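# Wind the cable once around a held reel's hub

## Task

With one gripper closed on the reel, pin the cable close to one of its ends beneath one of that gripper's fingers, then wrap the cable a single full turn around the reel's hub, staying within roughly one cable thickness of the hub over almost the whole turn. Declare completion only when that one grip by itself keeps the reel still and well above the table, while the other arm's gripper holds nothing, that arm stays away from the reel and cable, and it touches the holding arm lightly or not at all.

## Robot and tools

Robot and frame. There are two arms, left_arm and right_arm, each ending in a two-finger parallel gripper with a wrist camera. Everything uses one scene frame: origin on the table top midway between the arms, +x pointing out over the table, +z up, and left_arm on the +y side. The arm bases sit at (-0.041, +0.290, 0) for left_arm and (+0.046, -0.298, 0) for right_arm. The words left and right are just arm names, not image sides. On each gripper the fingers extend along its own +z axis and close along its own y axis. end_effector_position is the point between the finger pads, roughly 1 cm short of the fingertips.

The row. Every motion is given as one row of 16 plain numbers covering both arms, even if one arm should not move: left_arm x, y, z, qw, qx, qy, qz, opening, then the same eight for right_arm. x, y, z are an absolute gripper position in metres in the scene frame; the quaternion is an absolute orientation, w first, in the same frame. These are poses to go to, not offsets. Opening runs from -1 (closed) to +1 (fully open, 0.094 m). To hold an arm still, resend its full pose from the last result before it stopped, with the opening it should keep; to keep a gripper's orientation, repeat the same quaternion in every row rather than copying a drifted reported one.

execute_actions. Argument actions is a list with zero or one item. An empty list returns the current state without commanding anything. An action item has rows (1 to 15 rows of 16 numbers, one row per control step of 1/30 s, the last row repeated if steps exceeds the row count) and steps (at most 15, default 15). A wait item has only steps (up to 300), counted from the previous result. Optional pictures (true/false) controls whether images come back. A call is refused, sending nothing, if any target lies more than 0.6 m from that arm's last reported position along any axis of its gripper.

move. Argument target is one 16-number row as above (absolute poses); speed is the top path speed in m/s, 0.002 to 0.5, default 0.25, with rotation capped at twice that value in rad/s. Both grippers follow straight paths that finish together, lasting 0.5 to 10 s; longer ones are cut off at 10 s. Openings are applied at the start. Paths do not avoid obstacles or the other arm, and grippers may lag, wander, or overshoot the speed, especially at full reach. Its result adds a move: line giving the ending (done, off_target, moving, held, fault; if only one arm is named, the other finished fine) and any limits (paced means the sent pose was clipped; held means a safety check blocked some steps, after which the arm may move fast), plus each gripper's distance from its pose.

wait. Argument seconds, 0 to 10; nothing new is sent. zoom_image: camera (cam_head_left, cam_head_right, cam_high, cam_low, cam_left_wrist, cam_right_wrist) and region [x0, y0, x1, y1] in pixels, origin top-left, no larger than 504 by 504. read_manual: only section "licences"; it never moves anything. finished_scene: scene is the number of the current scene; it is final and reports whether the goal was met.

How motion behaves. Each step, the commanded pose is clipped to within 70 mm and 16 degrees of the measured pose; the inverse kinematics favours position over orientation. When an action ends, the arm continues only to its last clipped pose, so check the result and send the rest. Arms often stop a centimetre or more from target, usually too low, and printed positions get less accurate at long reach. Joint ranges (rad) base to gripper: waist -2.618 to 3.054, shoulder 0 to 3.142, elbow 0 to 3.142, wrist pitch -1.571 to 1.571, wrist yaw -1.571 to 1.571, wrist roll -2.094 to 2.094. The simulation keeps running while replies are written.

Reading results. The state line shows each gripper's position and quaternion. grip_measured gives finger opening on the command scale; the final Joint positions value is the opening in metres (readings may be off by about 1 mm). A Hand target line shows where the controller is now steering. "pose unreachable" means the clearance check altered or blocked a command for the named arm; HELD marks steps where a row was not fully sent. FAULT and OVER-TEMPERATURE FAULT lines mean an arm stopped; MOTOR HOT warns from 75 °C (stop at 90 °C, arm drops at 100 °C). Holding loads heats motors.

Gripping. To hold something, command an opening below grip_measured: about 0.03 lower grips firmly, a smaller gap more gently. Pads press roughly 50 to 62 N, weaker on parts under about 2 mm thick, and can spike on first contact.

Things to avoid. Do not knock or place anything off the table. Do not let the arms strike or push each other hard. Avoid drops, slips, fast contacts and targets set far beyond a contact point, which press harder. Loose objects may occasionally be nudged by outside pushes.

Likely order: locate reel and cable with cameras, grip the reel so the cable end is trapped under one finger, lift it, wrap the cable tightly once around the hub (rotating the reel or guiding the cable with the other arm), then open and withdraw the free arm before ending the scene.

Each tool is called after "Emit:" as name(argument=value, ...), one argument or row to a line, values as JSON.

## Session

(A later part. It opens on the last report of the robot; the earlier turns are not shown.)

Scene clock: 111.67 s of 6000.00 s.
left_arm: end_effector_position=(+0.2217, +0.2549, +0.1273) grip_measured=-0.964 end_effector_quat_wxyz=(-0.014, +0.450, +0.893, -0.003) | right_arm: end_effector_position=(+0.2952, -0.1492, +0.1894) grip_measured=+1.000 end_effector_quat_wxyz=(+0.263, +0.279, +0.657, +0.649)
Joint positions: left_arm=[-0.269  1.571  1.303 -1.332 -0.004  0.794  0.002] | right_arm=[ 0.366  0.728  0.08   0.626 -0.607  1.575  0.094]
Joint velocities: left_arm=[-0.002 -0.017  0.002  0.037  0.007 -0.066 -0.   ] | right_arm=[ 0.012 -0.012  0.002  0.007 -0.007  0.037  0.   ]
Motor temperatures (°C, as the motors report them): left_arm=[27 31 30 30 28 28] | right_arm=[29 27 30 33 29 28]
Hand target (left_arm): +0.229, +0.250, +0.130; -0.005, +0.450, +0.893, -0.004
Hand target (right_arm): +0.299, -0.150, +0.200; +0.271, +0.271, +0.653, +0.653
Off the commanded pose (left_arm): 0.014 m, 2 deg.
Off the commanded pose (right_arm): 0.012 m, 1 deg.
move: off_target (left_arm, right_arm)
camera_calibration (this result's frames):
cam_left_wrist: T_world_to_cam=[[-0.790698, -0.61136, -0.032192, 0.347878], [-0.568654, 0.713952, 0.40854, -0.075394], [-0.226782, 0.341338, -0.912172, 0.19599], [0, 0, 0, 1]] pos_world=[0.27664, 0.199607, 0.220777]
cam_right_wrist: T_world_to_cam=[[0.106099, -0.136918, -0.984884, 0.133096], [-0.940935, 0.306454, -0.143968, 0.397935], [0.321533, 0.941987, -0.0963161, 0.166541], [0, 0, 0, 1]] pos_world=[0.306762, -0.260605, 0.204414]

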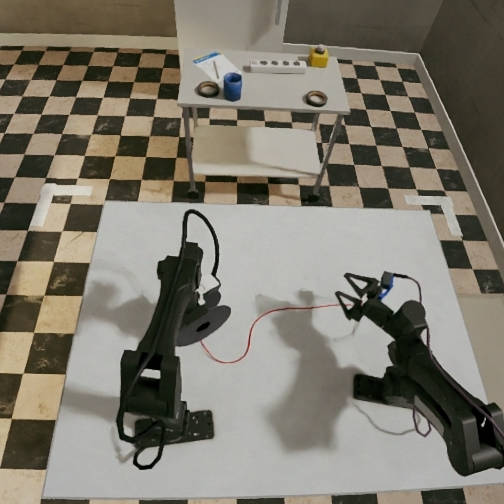

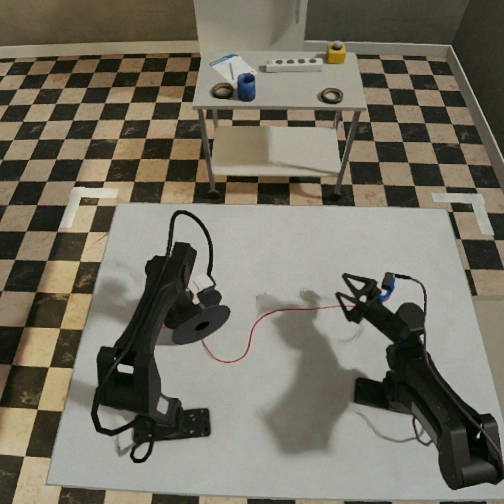

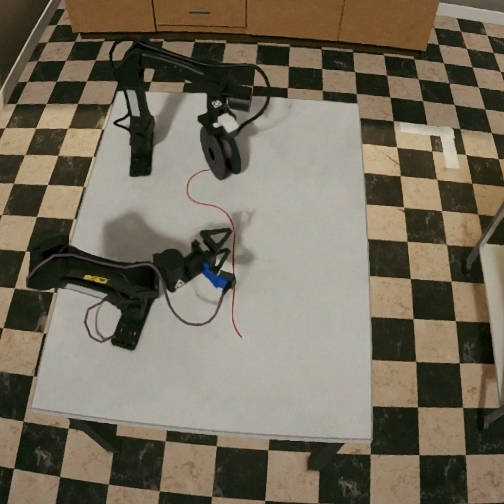

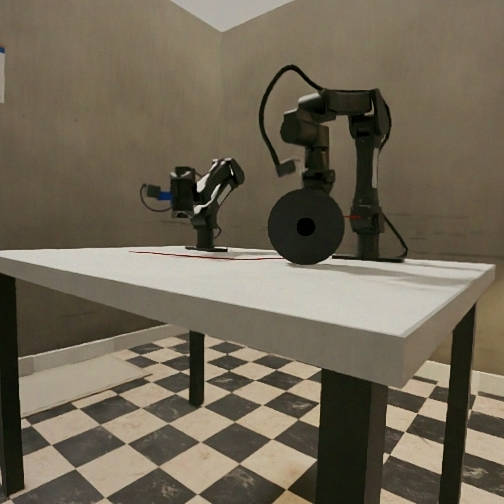

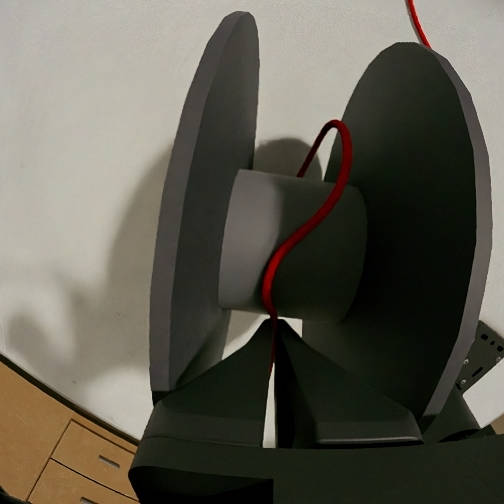

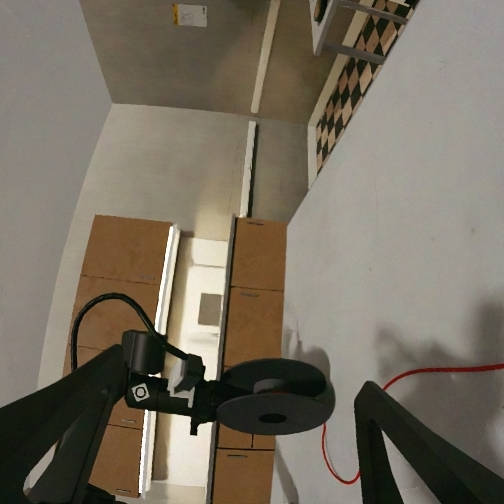

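Emit:
move(
  target=[0.345,0.09,0.135,0,0.45,0.893,0,-1,0.27,-0.12,0.2,0.271,0.271,0.653,0.653,1],
  speed=0.045,
)

Scene clock: 119.43 s of 6000.00 s.
left_arm: end_effector_position=(+0.3427, +0.0927, +0.1297) grip_measured=-0.964 end_effector_quat_wxyz=(-0.000, +0.449, +0.893, +0.003) | right_arm: end_effector_position=(+0.2715, -0.1199, +0.1979) grip_measured=+1.000 end_effector_quat_wxyz=(+0.265, +0.274, +0.653, +0.654)
Joint positions: left_arm=[-0.61   2.245  2.219 -1.544 -0.006  0.452  0.002] | right_arm=[ 0.66   0.565  0.08   0.481 -0.317  1.583  0.094]
Joint velocities: left_arm=[-0.002  0.007  0.012 -0.037 -0.022 -0.037  0.   ] | right_arm=[-0.002 -0.002 -0.007  0.022  0.051 -0.037  0.   ]
Motor temperatures (°C, as the motors report them): left_arm=[27 31 31 30 28 28] | right_arm=[29 27 30 33 29 28]
Hand target (left_arm): +0.341, +0.088, +0.133; -0.001, +0.450, +0.893, +0.000
Hand target (right_arm): +0.270, -0.120, +0.200; +0.269, +0.273, +0.651, +0.655
Off the commanded pose (left_arm): 0.006 m, 0 deg.
Off the commanded pose (right_arm): 0.003 m, 1 deg.
move: done
camera_calibration (this result's frames):
cam_left_wrist: T_world_to_cam=[[-0.788445, -0.61263, -0.0551292, 0.346783], [-0.581968, 0.713947, 0.389349, 0.115285], [-0.199167, 0.339063, -0.919439, 0.272748], [0, 0, 0, 1]] pos_world=[0.394834, 0.0376632, 0.225007]
cam_right_wrist: T_world_to_cam=[[0.11937, -0.129016, -0.984432, 0.145203], [-0.940147, 0.304064, -0.15385, 0.369372], [0.319179, 0.943875, -0.0849982, 0.146032], [0, 0, 0, 1]] pos_world=[0.283321, -0.231415, 0.212182]

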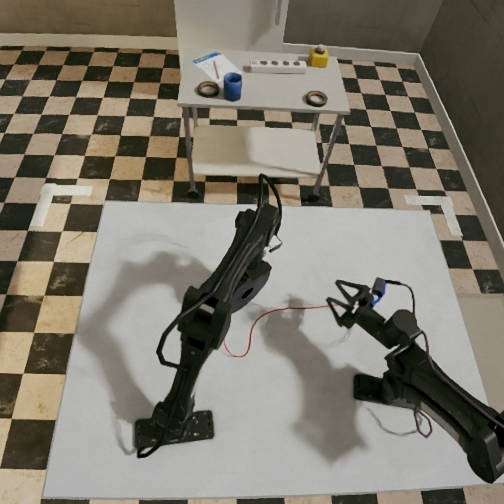

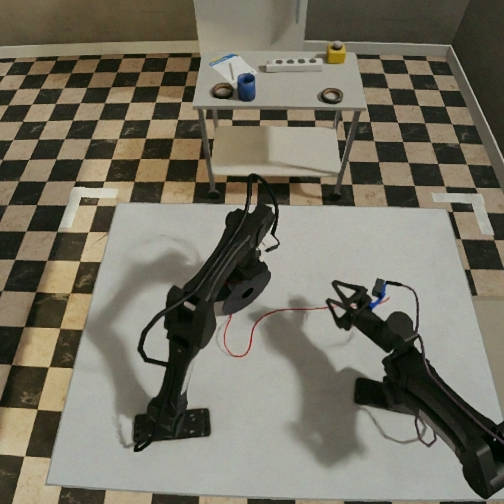

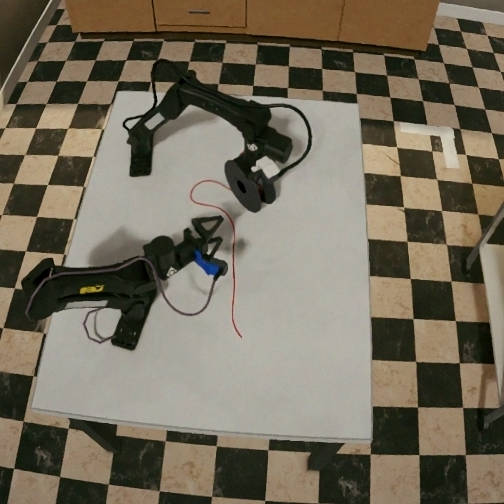

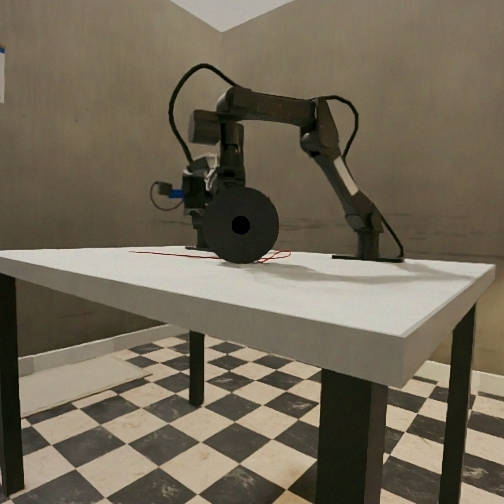

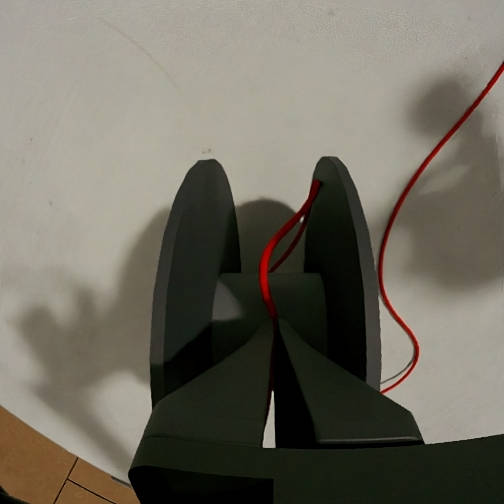

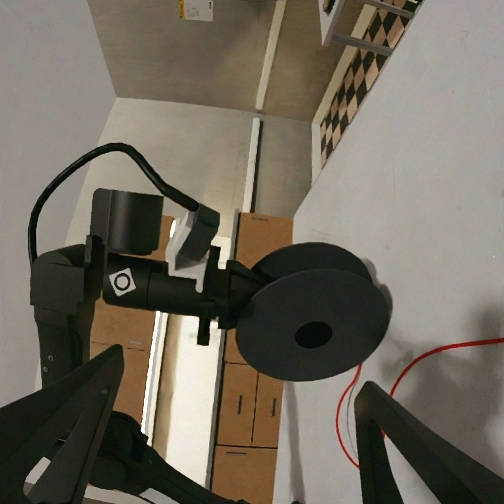

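Emit:
move(
  target=[0.345,0.09,0.135,0,0.45,0.893,0,-1,0.236,0.03,0.152,0.318,0.318,0.631,0.631,1],
  speed=0.15,
)

Scene clock: 134.63 s of 6000.00 s.
left_arm: end_effector_position=(+0.3424, +0.0928, +0.1298) grip_measured=-0.964 end_effector_quat_wxyz=(-0.005, +0.449, +0.894, +0.003) | right_arm: end_effector_position=(+0.2361, +0.0254, +0.1508) grip_measured=+1.000 end_effector_quat_wxyz=(+0.302, +0.330, +0.631, +0.634)
Joint positions: left_arm=[-0.61   2.258  2.24  -1.563 -0.006  0.45   0.002] | right_arm=[1.54  1.653 0.291 1.344 0.707 1.619 0.094]
Joint velocities: left_arm=[ 0.002 -0.012 -0.002 -0.007 -0.007 -0.051  0.   ] | right_arm=[-0.002 -0.007  0.007  0.051 -0.051 -0.051  0.   ]
Motor temperatures (°C, as the motors report them): left_arm=[27 33 31 30 28 28] | right_arm=[29 27 30 34 29 28]
Hand target (left_arm): +0.345, +0.090, +0.135; +0.001, +0.450, +0.893, +0.000
Hand target (right_arm): +0.237, +0.030, +0.153; +0.310, +0.326, +0.631, +0.632
Off the commanded pose (left_arm): 0.006 m, 1 deg.
Off the commanded pose (right_arm): 0.005 m, 2 deg.
joint sent to its limit (left arm) — the command would take joint 4 (wrist pitch) past its lower limit, so that joint was sent only as far as its limit.
After step 180, 7.37 s passed at rest.
move: done
camera_calibration (this result's frames):
cam_left_wrist: T_world_to_cam=[[-0.787976, -0.613589, -0.0510148, 0.34606], [-0.579598, 0.711257, 0.397717, 0.113389], [-0.20775, 0.34296, -0.916089, 0.274815], [0, 0, 0, 1]] pos_world=[0.3955, 0.0374394, 0.224312]
cam_right_wrist: T_world_to_cam=[[0.0778713, -0.132318, -0.988144, 0.132278], [-0.889852, 0.437711, -0.128737, 0.265626], [0.449555, 0.889326, -0.0836585, -0.0134204], [0, 0, 0, 1]] pos_world=[0.2321, -0.0868293, 0.163783]

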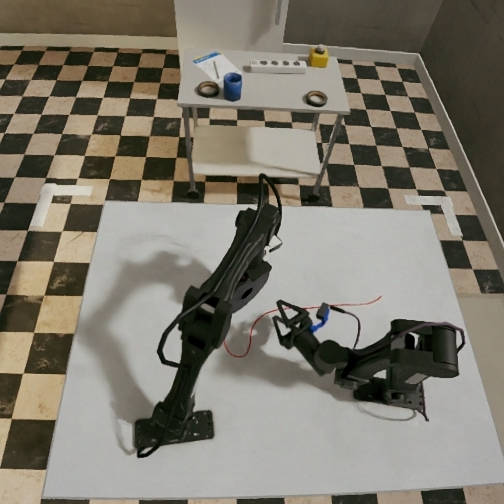

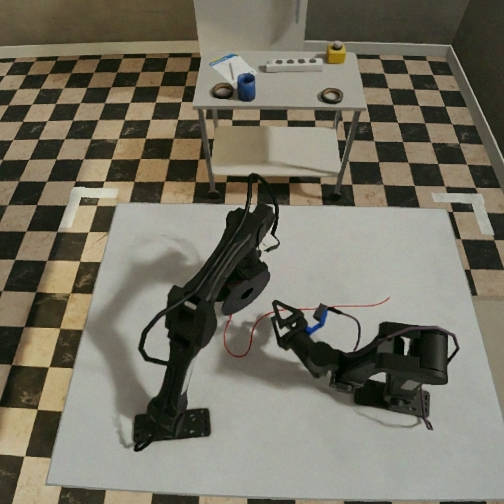

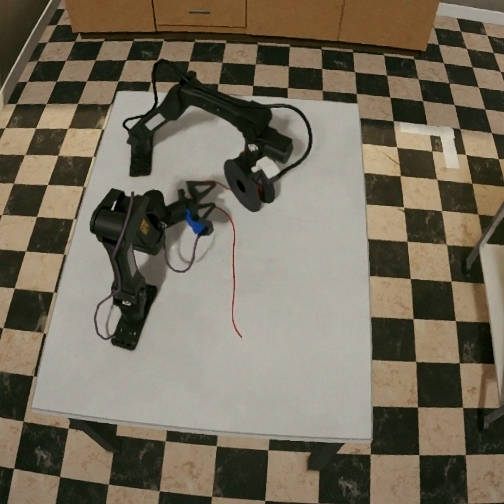

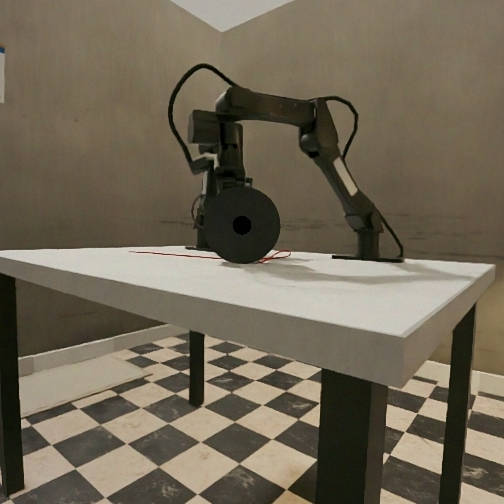

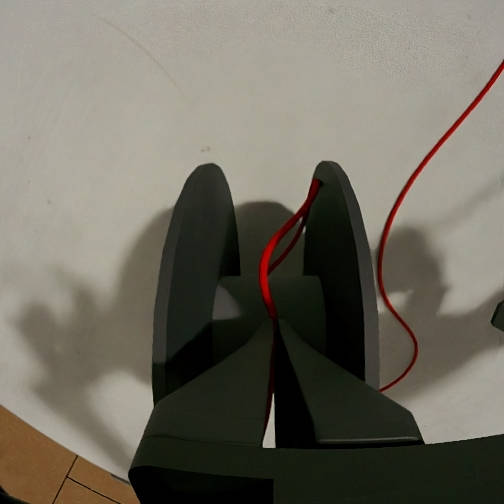

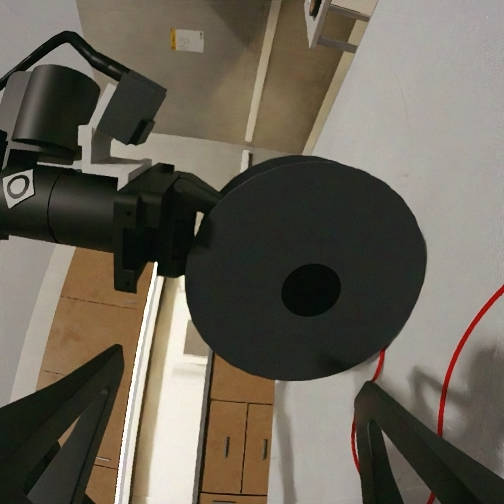

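Emit:
move(
  target=[0.345,0.09,0.225,0.05,0.45,0.893,-0.03,-1,0.27,0.081,0.151,0.318,0.318,0.631,0.631,1],
  speed=0.05,
)

Scene clock: 141.13 s of 6000.00 s.
left_arm: end_effector_position=(+0.3442, +0.0875, +0.2057) grip_measured=-0.964 end_effector_quat_wxyz=(+0.098, +0.448, +0.888, -0.026) | right_arm: end_effector_position=(+0.2660, +0.0759, +0.1559) grip_measured=+1.000 end_effector_quat_wxyz=(+0.313, +0.325, +0.622, +0.640)
Joint positions: left_arm=[-0.595  2.118  2.308 -1.565  0.052  0.464  0.002] | right_arm=[1.48  1.832 0.518 1.333 0.655 1.586 0.094]
Joint velocities: left_arm=[-0.017  0.007  0.007  0.037  0.007  0.007 -0.001] | right_arm=[-0.002  0.007 -0.012 -0.007  0.051 -0.007  0.   ]
Motor temperatures (°C, as the motors report them): left_arm=[27 34 31 30 28 28] | right_arm=[29 27 30 34 29 28]
Hand target (left_arm): +0.344, +0.090, +0.225; +0.121, +0.446, +0.886, -0.030
Hand target (right_arm): +0.270, +0.081, +0.152; +0.319, +0.318, +0.631, +0.632
Off the commanded pose (left_arm): 0.019 m, 5 deg.
Off the commanded pose (right_arm): 0.008 m, 2 deg.
joint sent to its limit (left arm) — the command would take joint 4 (wrist pitch) past its lower limit, so that joint was sent only as far as its limit.
move: off_target (left_arm)
camera_calibration (this result's frames):
cam_left_wrist: T_world_to_cam=[[-0.780039, -0.619839, -0.0856656, 0.352962], [-0.623167, 0.757145, 0.195946, 0.14045], [-0.0565935, 0.206229, -0.976866, 0.319016], [0, 0, 0, 1]] pos_world=[0.380902, 0.0466485, 0.314352]
cam_right_wrist: T_world_to_cam=[[0.104996, -0.124118, -0.986697, 0.133572], [-0.881801, 0.447106, -0.150076, 0.271205], [0.459785, 0.885828, -0.0625037, -0.0770609], [0, 0, 0, 1]] pos_world=[0.260556, -0.036416, 0.16768]

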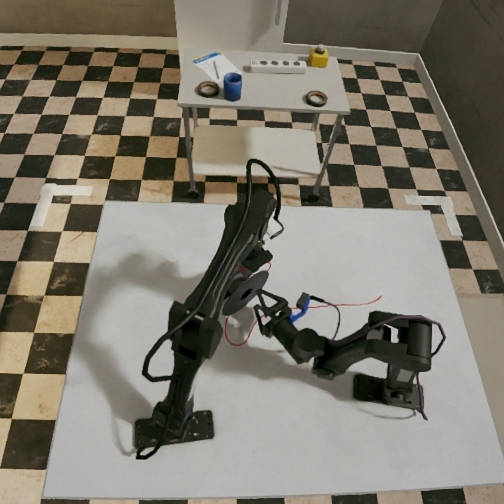

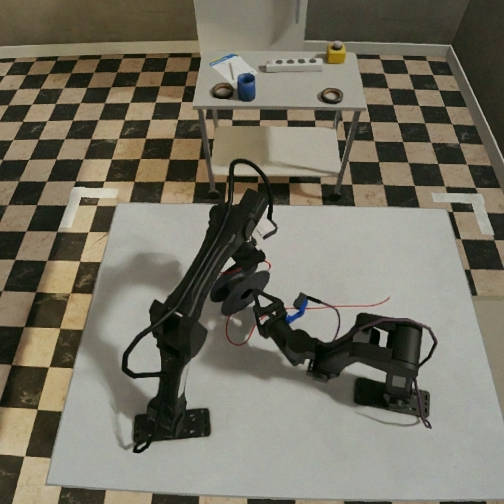

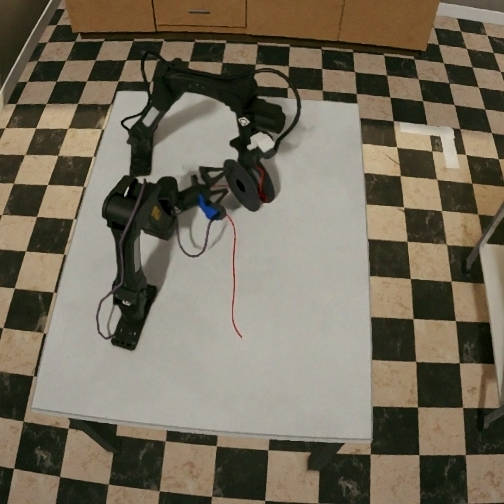

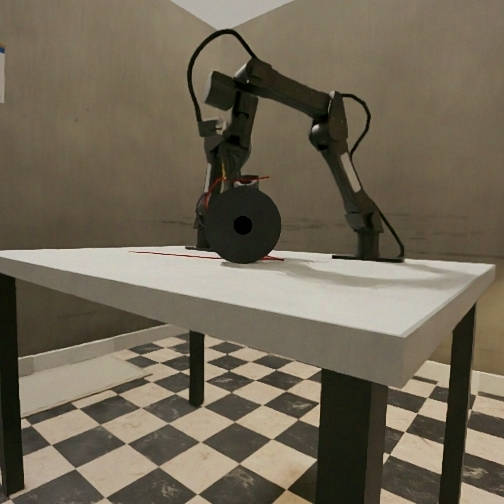

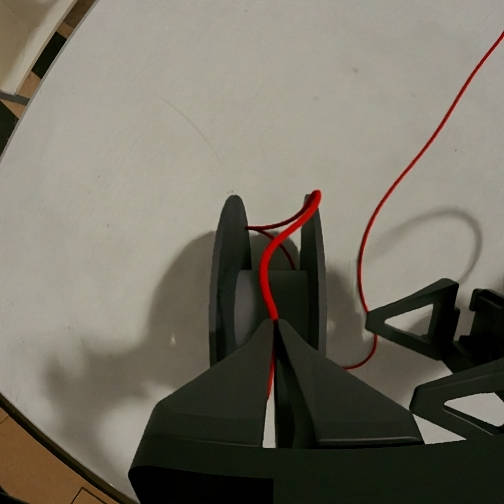

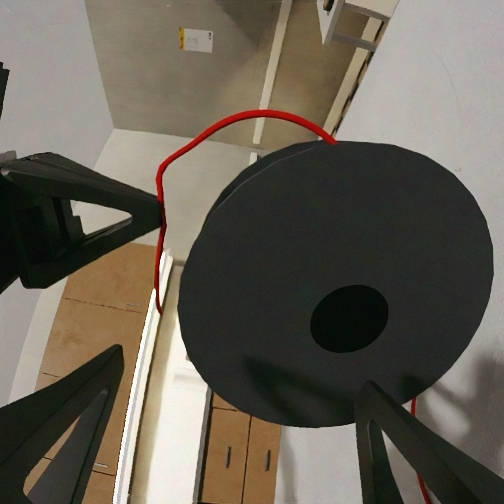

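Emit:
move(
  target=[0.375,0.08,0.225,0.11,0.03,0.99,-0.06,-1,0.268,0.088,0.151,0.318,0.318,0.631,0.631,1],
  speed=0.12,
)

Emit:
zoom_image(
  camera="cam_high",
  region=[170, 120, 310, 240],
)

Scene clock: 148.97 s of 6000.00 s.
left_arm: end_effector_position=(+0.3715, +0.0792, +0.2192) grip_measured=-0.964 end_effector_quat_wxyz=(+0.123, +0.035, +0.989, -0.070) | right_arm: end_effector_position=(+0.2676, +0.0819, +0.1547) grip_measured=+1.000 end_effector_quat_wxyz=(+0.312, +0.325, +0.623, +0.639)
Joint positions: left_arm=[-0.595  2.196  2.475 -1.566  0.025 -0.398  0.002] | right_arm=[1.48  1.851 0.543 1.325 0.655 1.587 0.094]
Joint velocities: left_arm=[ 0.002  0.012  0.007 -0.051  0.066 -0.007 -0.   ] | right_arm=[-0.017  0.022 -0.002 -0.007 -0.037  0.051  0.   ]
Motor temperatures (°C, as the motors report them): left_arm=[27 34 31 30 28 28] | right_arm=[29 28 29 34 29 28]
Hand target (left_arm): +0.374, +0.080, +0.224; +0.131, +0.031, +0.988, -0.070
Hand target (right_arm): +0.268, +0.088, +0.151; +0.318, +0.318, +0.631, +0.632
Off the commanded pose (left_arm): 0.007 m, 2 deg.
Off the commanded pose (right_arm): 0.007 m, 2 deg.
joint sent to its limit (left arm) — the command would take joint 4 (wrist pitch) past its lower limit, so that joint was sent only as far as its limit.
move: done
camera_calibration (this result's frames):
cam_left_wrist: T_world_to_cam=[[-0.0537922, -0.994673, 0.0879373, 0.092109], [-0.98684, 0.0664032, 0.147436, 0.361589], [-0.15249, -0.0788491, -0.985155, 0.395473], [0, 0, 0, 1]] pos_world=[0.42209, 0.0987903, 0.328191]
cam_right_wrist: T_world_to_cam=[[0.103757, -0.125341, -0.986673, 0.133421], [-0.882175, 0.446563, -0.149496, 0.269868], [0.45935, 0.885929, -0.0642382, -0.0828768], [0, 0, 0, 1]] pos_world=[0.262297, -0.030367, 0.166664]

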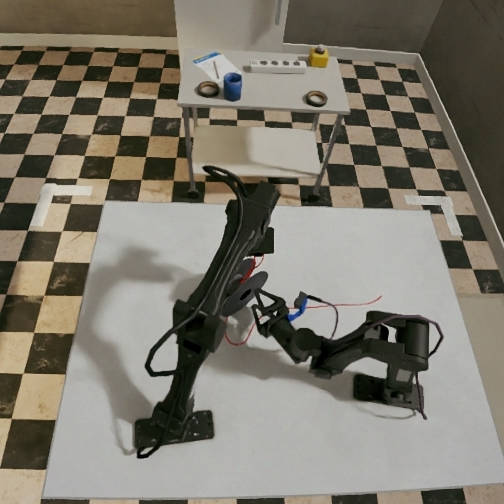

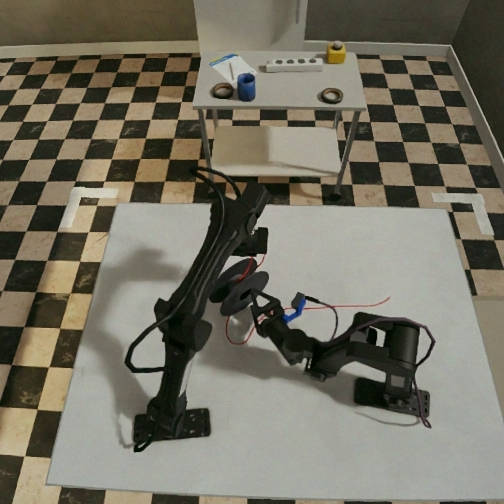

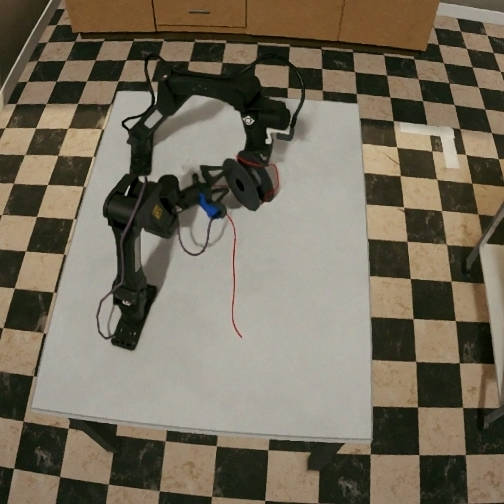

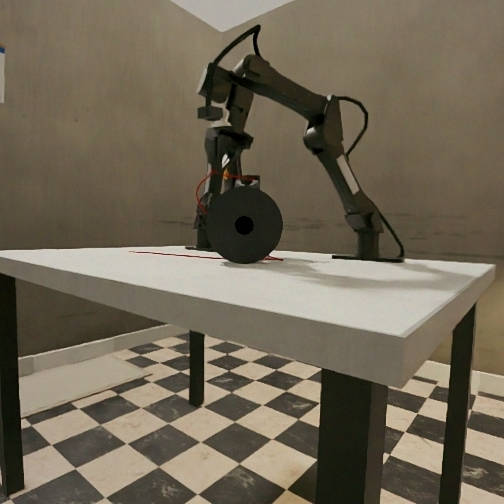

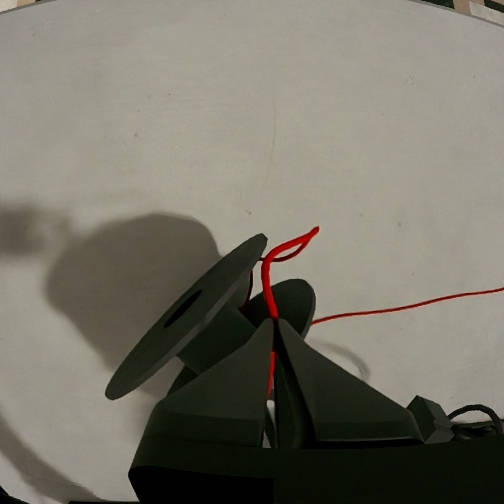

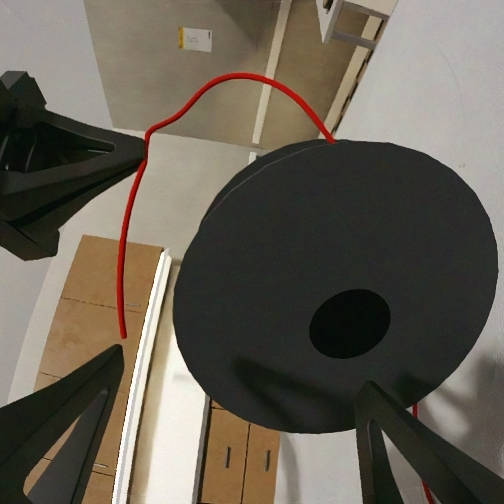

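Region (170, 120, 310, 240) of cam_high's 504x504 image, scaled by 3.600, with more detail than that image has; it fills the top 432 rows of this view, and the rest is white.

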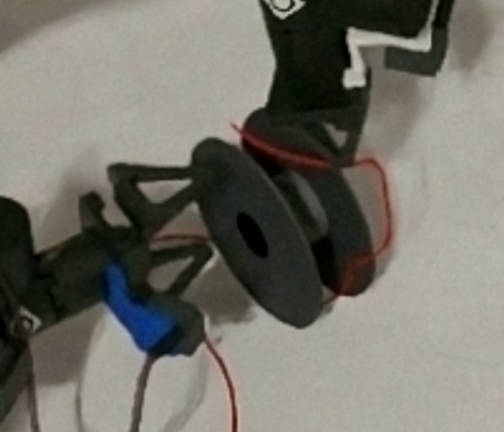

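Emit:
move(
  target=[0.36,0.085,0.198,0.11,0.0,0.99,-0.06,-1,0.27,0.094,0.151,0.318,0.318,0.631,0.631,1],
  speed=0.04,
)

Emit:
zoom_image(
  camera="cam_high",
  region=[170, 120, 310, 240],
)

Scene clock: 154.80 s of 6000.00 s.
left_arm: end_effector_position=(+0.3610, +0.0862, +0.1875) grip_measured=-0.964 end_effector_quat_wxyz=(+0.092, +0.000, +0.994, -0.055) | right_arm: end_effector_position=(+0.2694, +0.0880, +0.1547) grip_measured=+1.000 end_effector_quat_wxyz=(+0.312, +0.325, +0.623, +0.640)
Joint positions: left_arm=[-0.595  2.136  2.255 -1.475  0.016 -0.466  0.002] | right_arm=[1.48  1.868 0.569 1.315 0.655 1.588 0.094]
Joint velocities: left_arm=[ 0.002 -0.017 -0.007  0.051  0.051 -0.007 -0.001] | right_arm=[-0.017 -0.012  0.012 -0.051 -0.007 -0.037  0.   ]
Motor temperatures (°C, as the motors report them): left_arm=[27 34 31 30 28 28] | right_arm=[29 28 29 34 29 28]
Hand target (left_arm): +0.360, +0.085, +0.198; +0.110, -0.000, +0.992, -0.060
Hand target (right_arm): +0.270, +0.094, +0.151; +0.318, +0.318, +0.631, +0.632
Off the commanded pose (left_arm): 0.011 m, 2 deg.
Off the commanded pose (right_arm): 0.007 m, 2 deg.
move: off_target (left_arm)
camera_calibration (this result's frames):
cam_left_wrist: T_world_to_cam=[[0.0197765, -0.997662, 0.0654101, 0.0792238], [-0.97702, -0.00539724, 0.213078, 0.345808], [-0.212227, -0.0681209, -0.974843, 0.38187], [0, 0, 0, 1]] pos_world=[0.417337, 0.106918, 0.293398]
cam_right_wrist: T_world_to_cam=[[0.103638, -0.124675, -0.98677, 0.134054], [-0.882195, 0.446659, -0.149089, 0.268637], [0.459338, 0.885975, -0.0636971, -0.0891566], [0, 0, 0, 1]] pos_world=[0.26405, -0.0242857, 0.166652]

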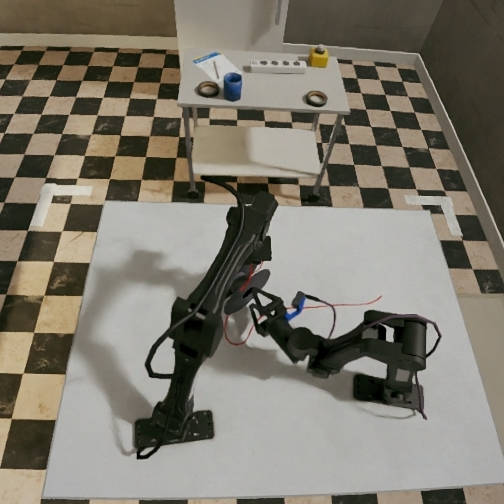

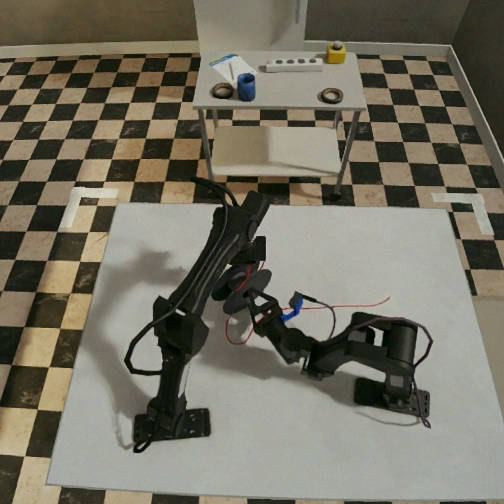

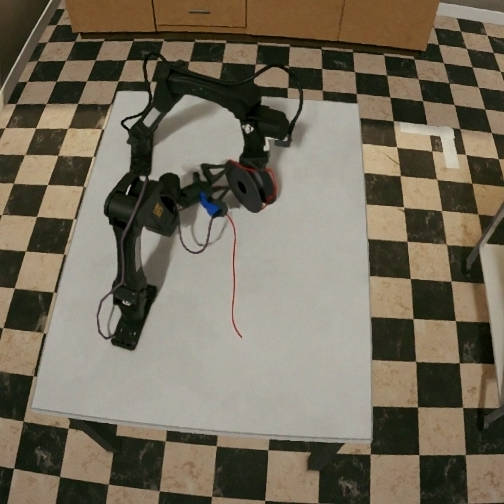

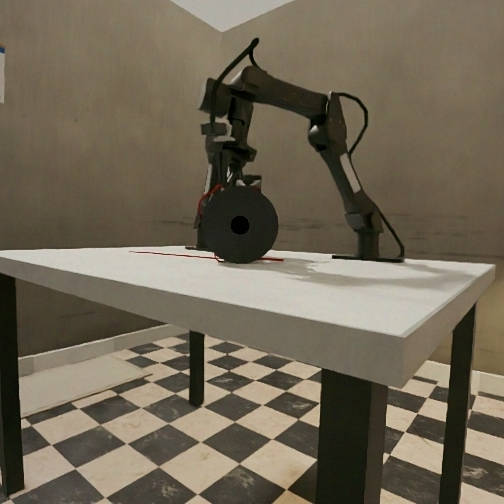

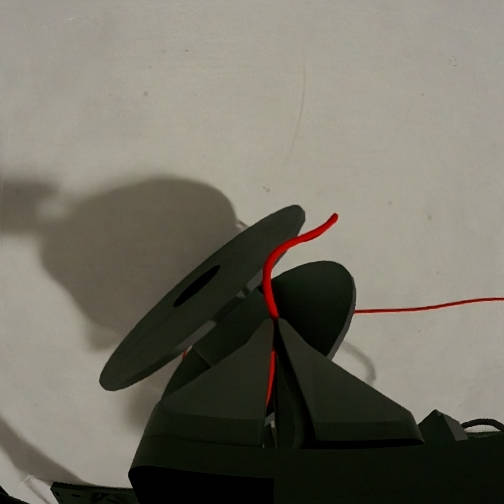

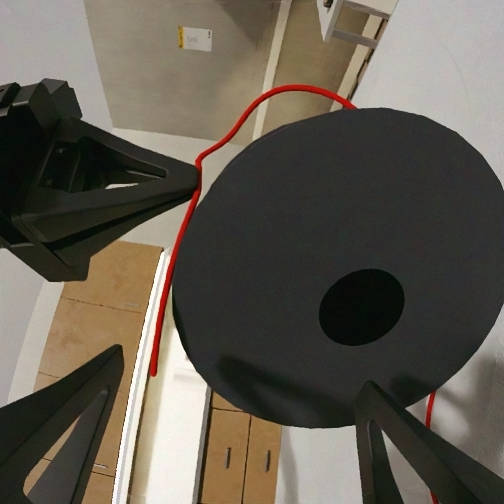

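Region (170, 120, 310, 240) of cam_high's 504x504 image, scaled by 3.600, with more detail than that image has; it fills the top 432 rows of this view, and the rest is white.

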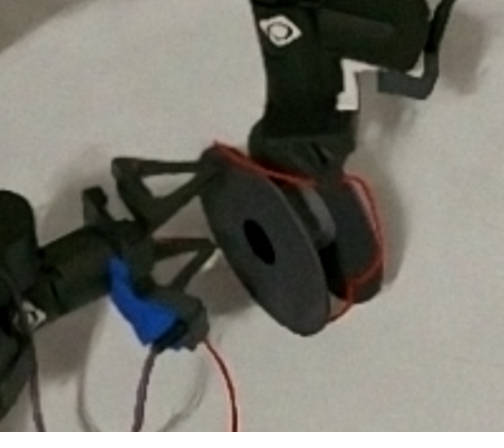

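Emit:
move(
  target=[0.358,0.095,0.222,0.12,-0.26,0.957,-0.04,-1,0.262,0.074,0.151,0.318,0.318,0.631,0.631,1],
  speed=0.1,
)

Emit:
zoom_image(
  camera="cam_high",
  region=[170, 120, 310, 240],
)

Scene clock: 165.03 s of 6000.00 s.
left_arm: end_effector_position=(+0.3587, +0.0972, +0.2127) grip_measured=-0.964 end_effector_quat_wxyz=(+0.116, -0.259, +0.958, -0.043) | right_arm: end_effector_position=(+0.2665, +0.0778, +0.1508) grip_measured=+1.000 end_effector_quat_wxyz=(+0.313, +0.325, +0.627, +0.636)
Joint positions: left_arm=[-0.62   2.133  2.353 -1.561 -0.095 -1.008  0.002] | right_arm=[1.48  1.848 0.524 1.329 0.655 1.588 0.094]
Joint velocities: left_arm=[ 0.007 -0.007 -0.012 -0.007  0.037 -0.007 -0.001] | right_arm=[-0.007  0.002 -0.007  0.007  0.007  0.037  0.   ]
Motor temperatures (°C, as the motors report them): left_arm=[27 35 31 30 28 28] | right_arm=[29 29 29 34 29 28]
Hand target (left_arm): +0.358, +0.095, +0.222; +0.126, -0.259, +0.956, -0.046
Hand target (right_arm): +0.262, +0.074, +0.151; +0.318, +0.318, +0.631, +0.632
Off the commanded pose (left_arm): 0.010 m, 1 deg.
Off the commanded pose (right_arm): 0.006 m, 1 deg.
joint sent to its limit (left arm) — the command would take joint 4 (wrist pitch) past its lower limit, so that joint was sent only as far as its limit.
After step 180, 1.20 s passed at rest.
move: done
camera_calibration (this result's frames):
cam_left_wrist: T_world_to_cam=[[0.516623, -0.85045, 0.0991742, -0.111089], [-0.84795, -0.49214, 0.196927, 0.342627], [-0.118669, -0.185832, -0.975389, 0.384699], [0, 0, 0, 1]] pos_world=[0.393573, 0.145634, 0.318776]
cam_right_wrist: T_world_to_cam=[[0.100072, -0.134917, -0.985791, 0.130829], [-0.88274, 0.445098, -0.150527, 0.2705], [0.459082, 0.88526, -0.0745546, -0.077289], [0, 0, 0, 1]] pos_world=[0.26117, -0.0343269, 0.163925]

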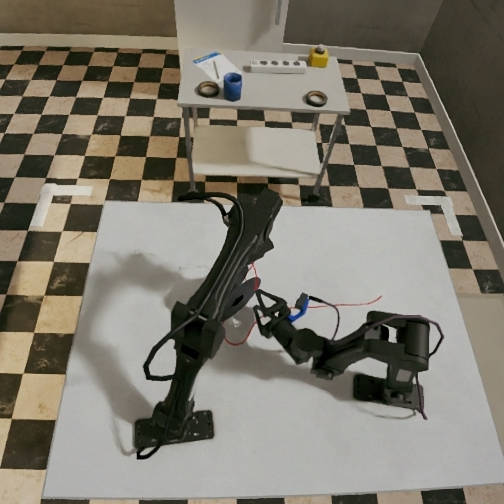

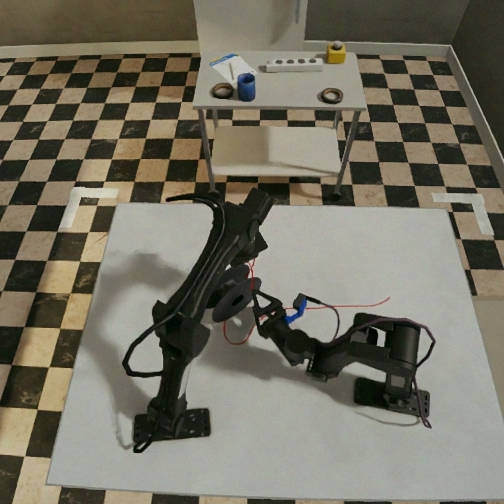

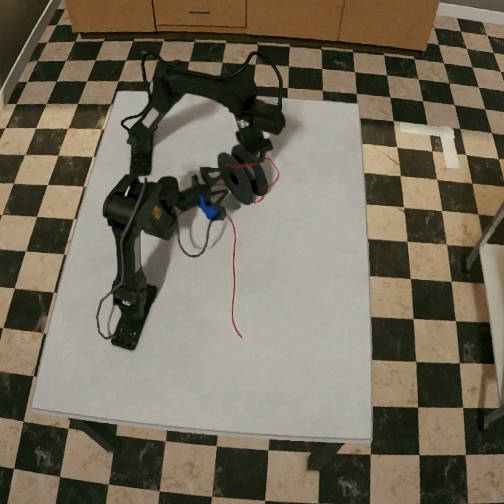

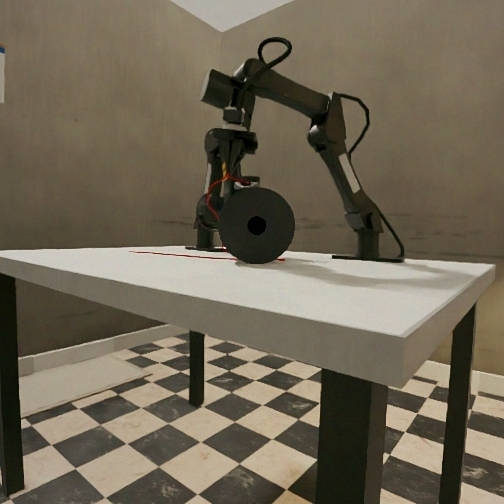

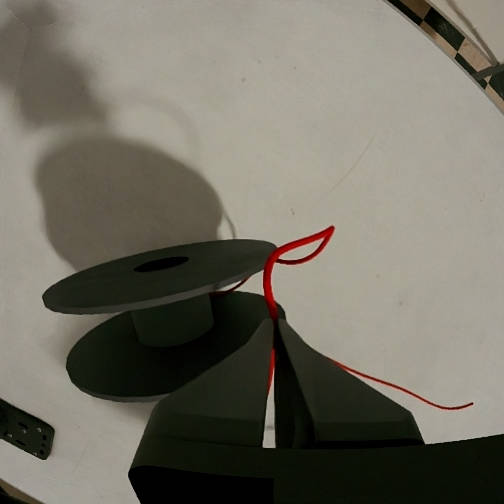

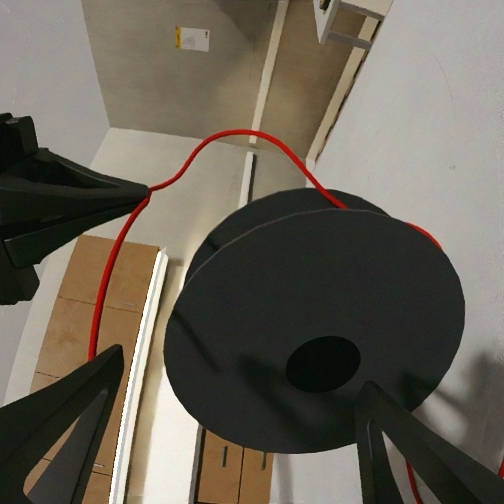

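Region (170, 120, 310, 240) of cam_high's 504x504 image, scaled by 3.600, with more detail than that image has; it fills the top 432 rows of this view, and the rest is white.

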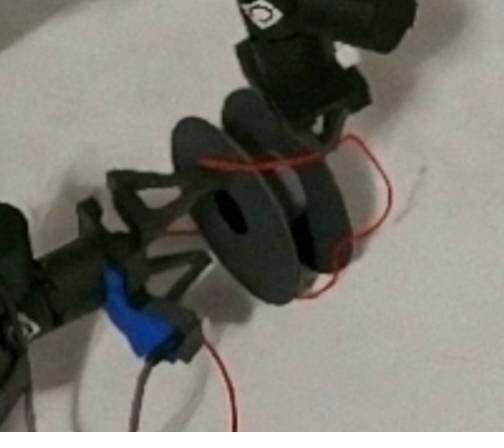

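Emit:
move(
  target=[0.29,0.2,0.215,0.06,0.45,0.893,0,-1,0.24,0.05,0.151,0.318,0.318,0.631,0.631,1],
  speed=0.4,
)

Scene clock: 173.77 s of 6000.00 s.
left_arm: end_effector_position=(+0.3003, +0.1974, +0.2111) grip_measured=-0.964 end_effector_quat_wxyz=(+0.060, +0.449, +0.891, +0.004) | right_arm: end_effector_position=(+0.2433, +0.0548, +0.1510) grip_measured=+1.000 end_effector_quat_wxyz=(+0.311, +0.324, +0.627, +0.637)
Joint positions: left_arm=[-0.39   1.823  1.921 -1.549  0.016  0.673  0.002] | right_arm=[1.541 1.772 0.409 1.368 0.712 1.59  0.094]
Joint velocities: left_arm=[-0.007 -0.002 -0.007 -0.007 -0.037 -0.022 -0.001] | right_arm=[-0.017 -0.012 -0.002  0.007 -0.022  0.022  0.   ]
Motor temperatures (°C, as the motors report them): left_arm=[27 35 31 30 28 28] | right_arm=[29 29 29 34 29 28]
Hand target (left_arm): +0.293, +0.201, +0.216; +0.061, +0.449, +0.892, +0.000
Hand target (right_arm): +0.240, +0.050, +0.150; +0.317, +0.319, +0.631, +0.632
Off the commanded pose (left_arm): 0.011 m, 0 deg.
Off the commanded pose (right_arm): 0.006 m, 1 deg.
move: off_target (left_arm)
camera_calibration (this result's frames):
cam_left_wrist: T_world_to_cam=[[-0.780602, -0.615539, -0.108498, 0.391493], [-0.617489, 0.732597, 0.286373, 0.0129095], [-0.0967883, 0.29054, -0.951955, 0.289346], [0, 0, 0, 1]] pos_world=[0.341577, 0.147455, 0.314224]
cam_right_wrist: T_world_to_cam=[[0.0993985, -0.133253, -0.986085, 0.130354], [-0.884615, 0.441915, -0.148888, 0.260677], [0.455606, 0.887105, -0.0739517, -0.0456119], [0, 0, 0, 1]] pos_world=[0.238423, -0.0573645, 0.163979]

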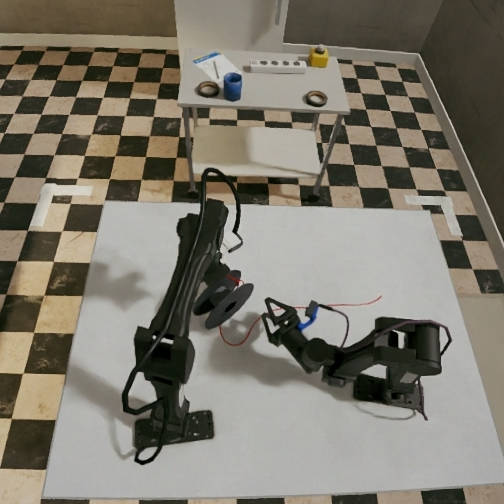

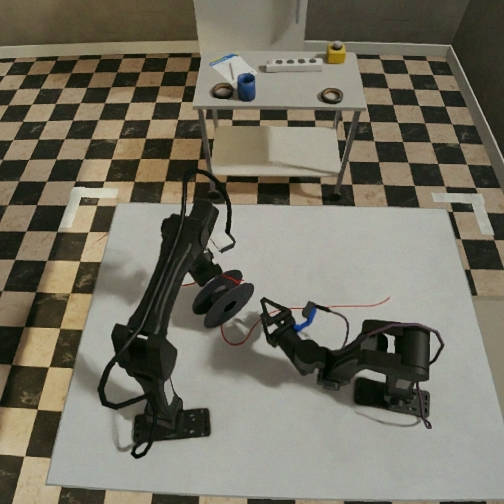

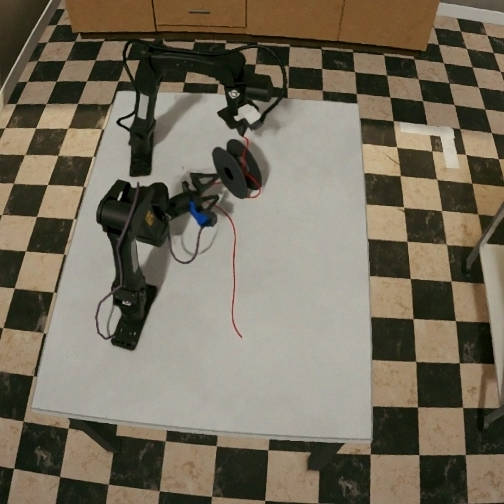

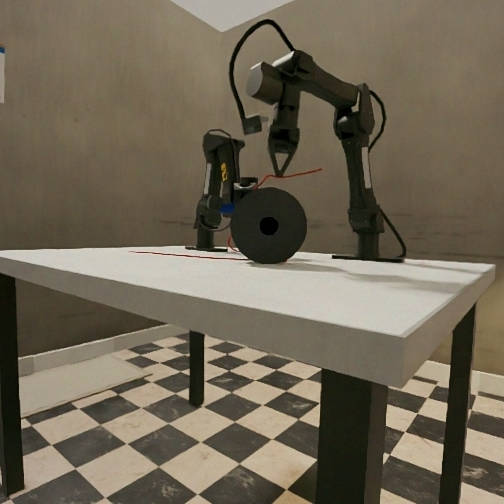

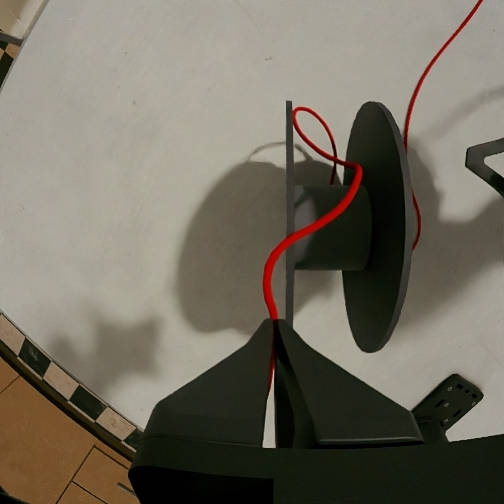

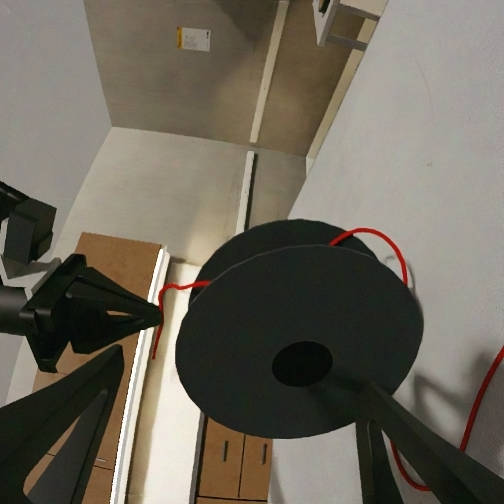

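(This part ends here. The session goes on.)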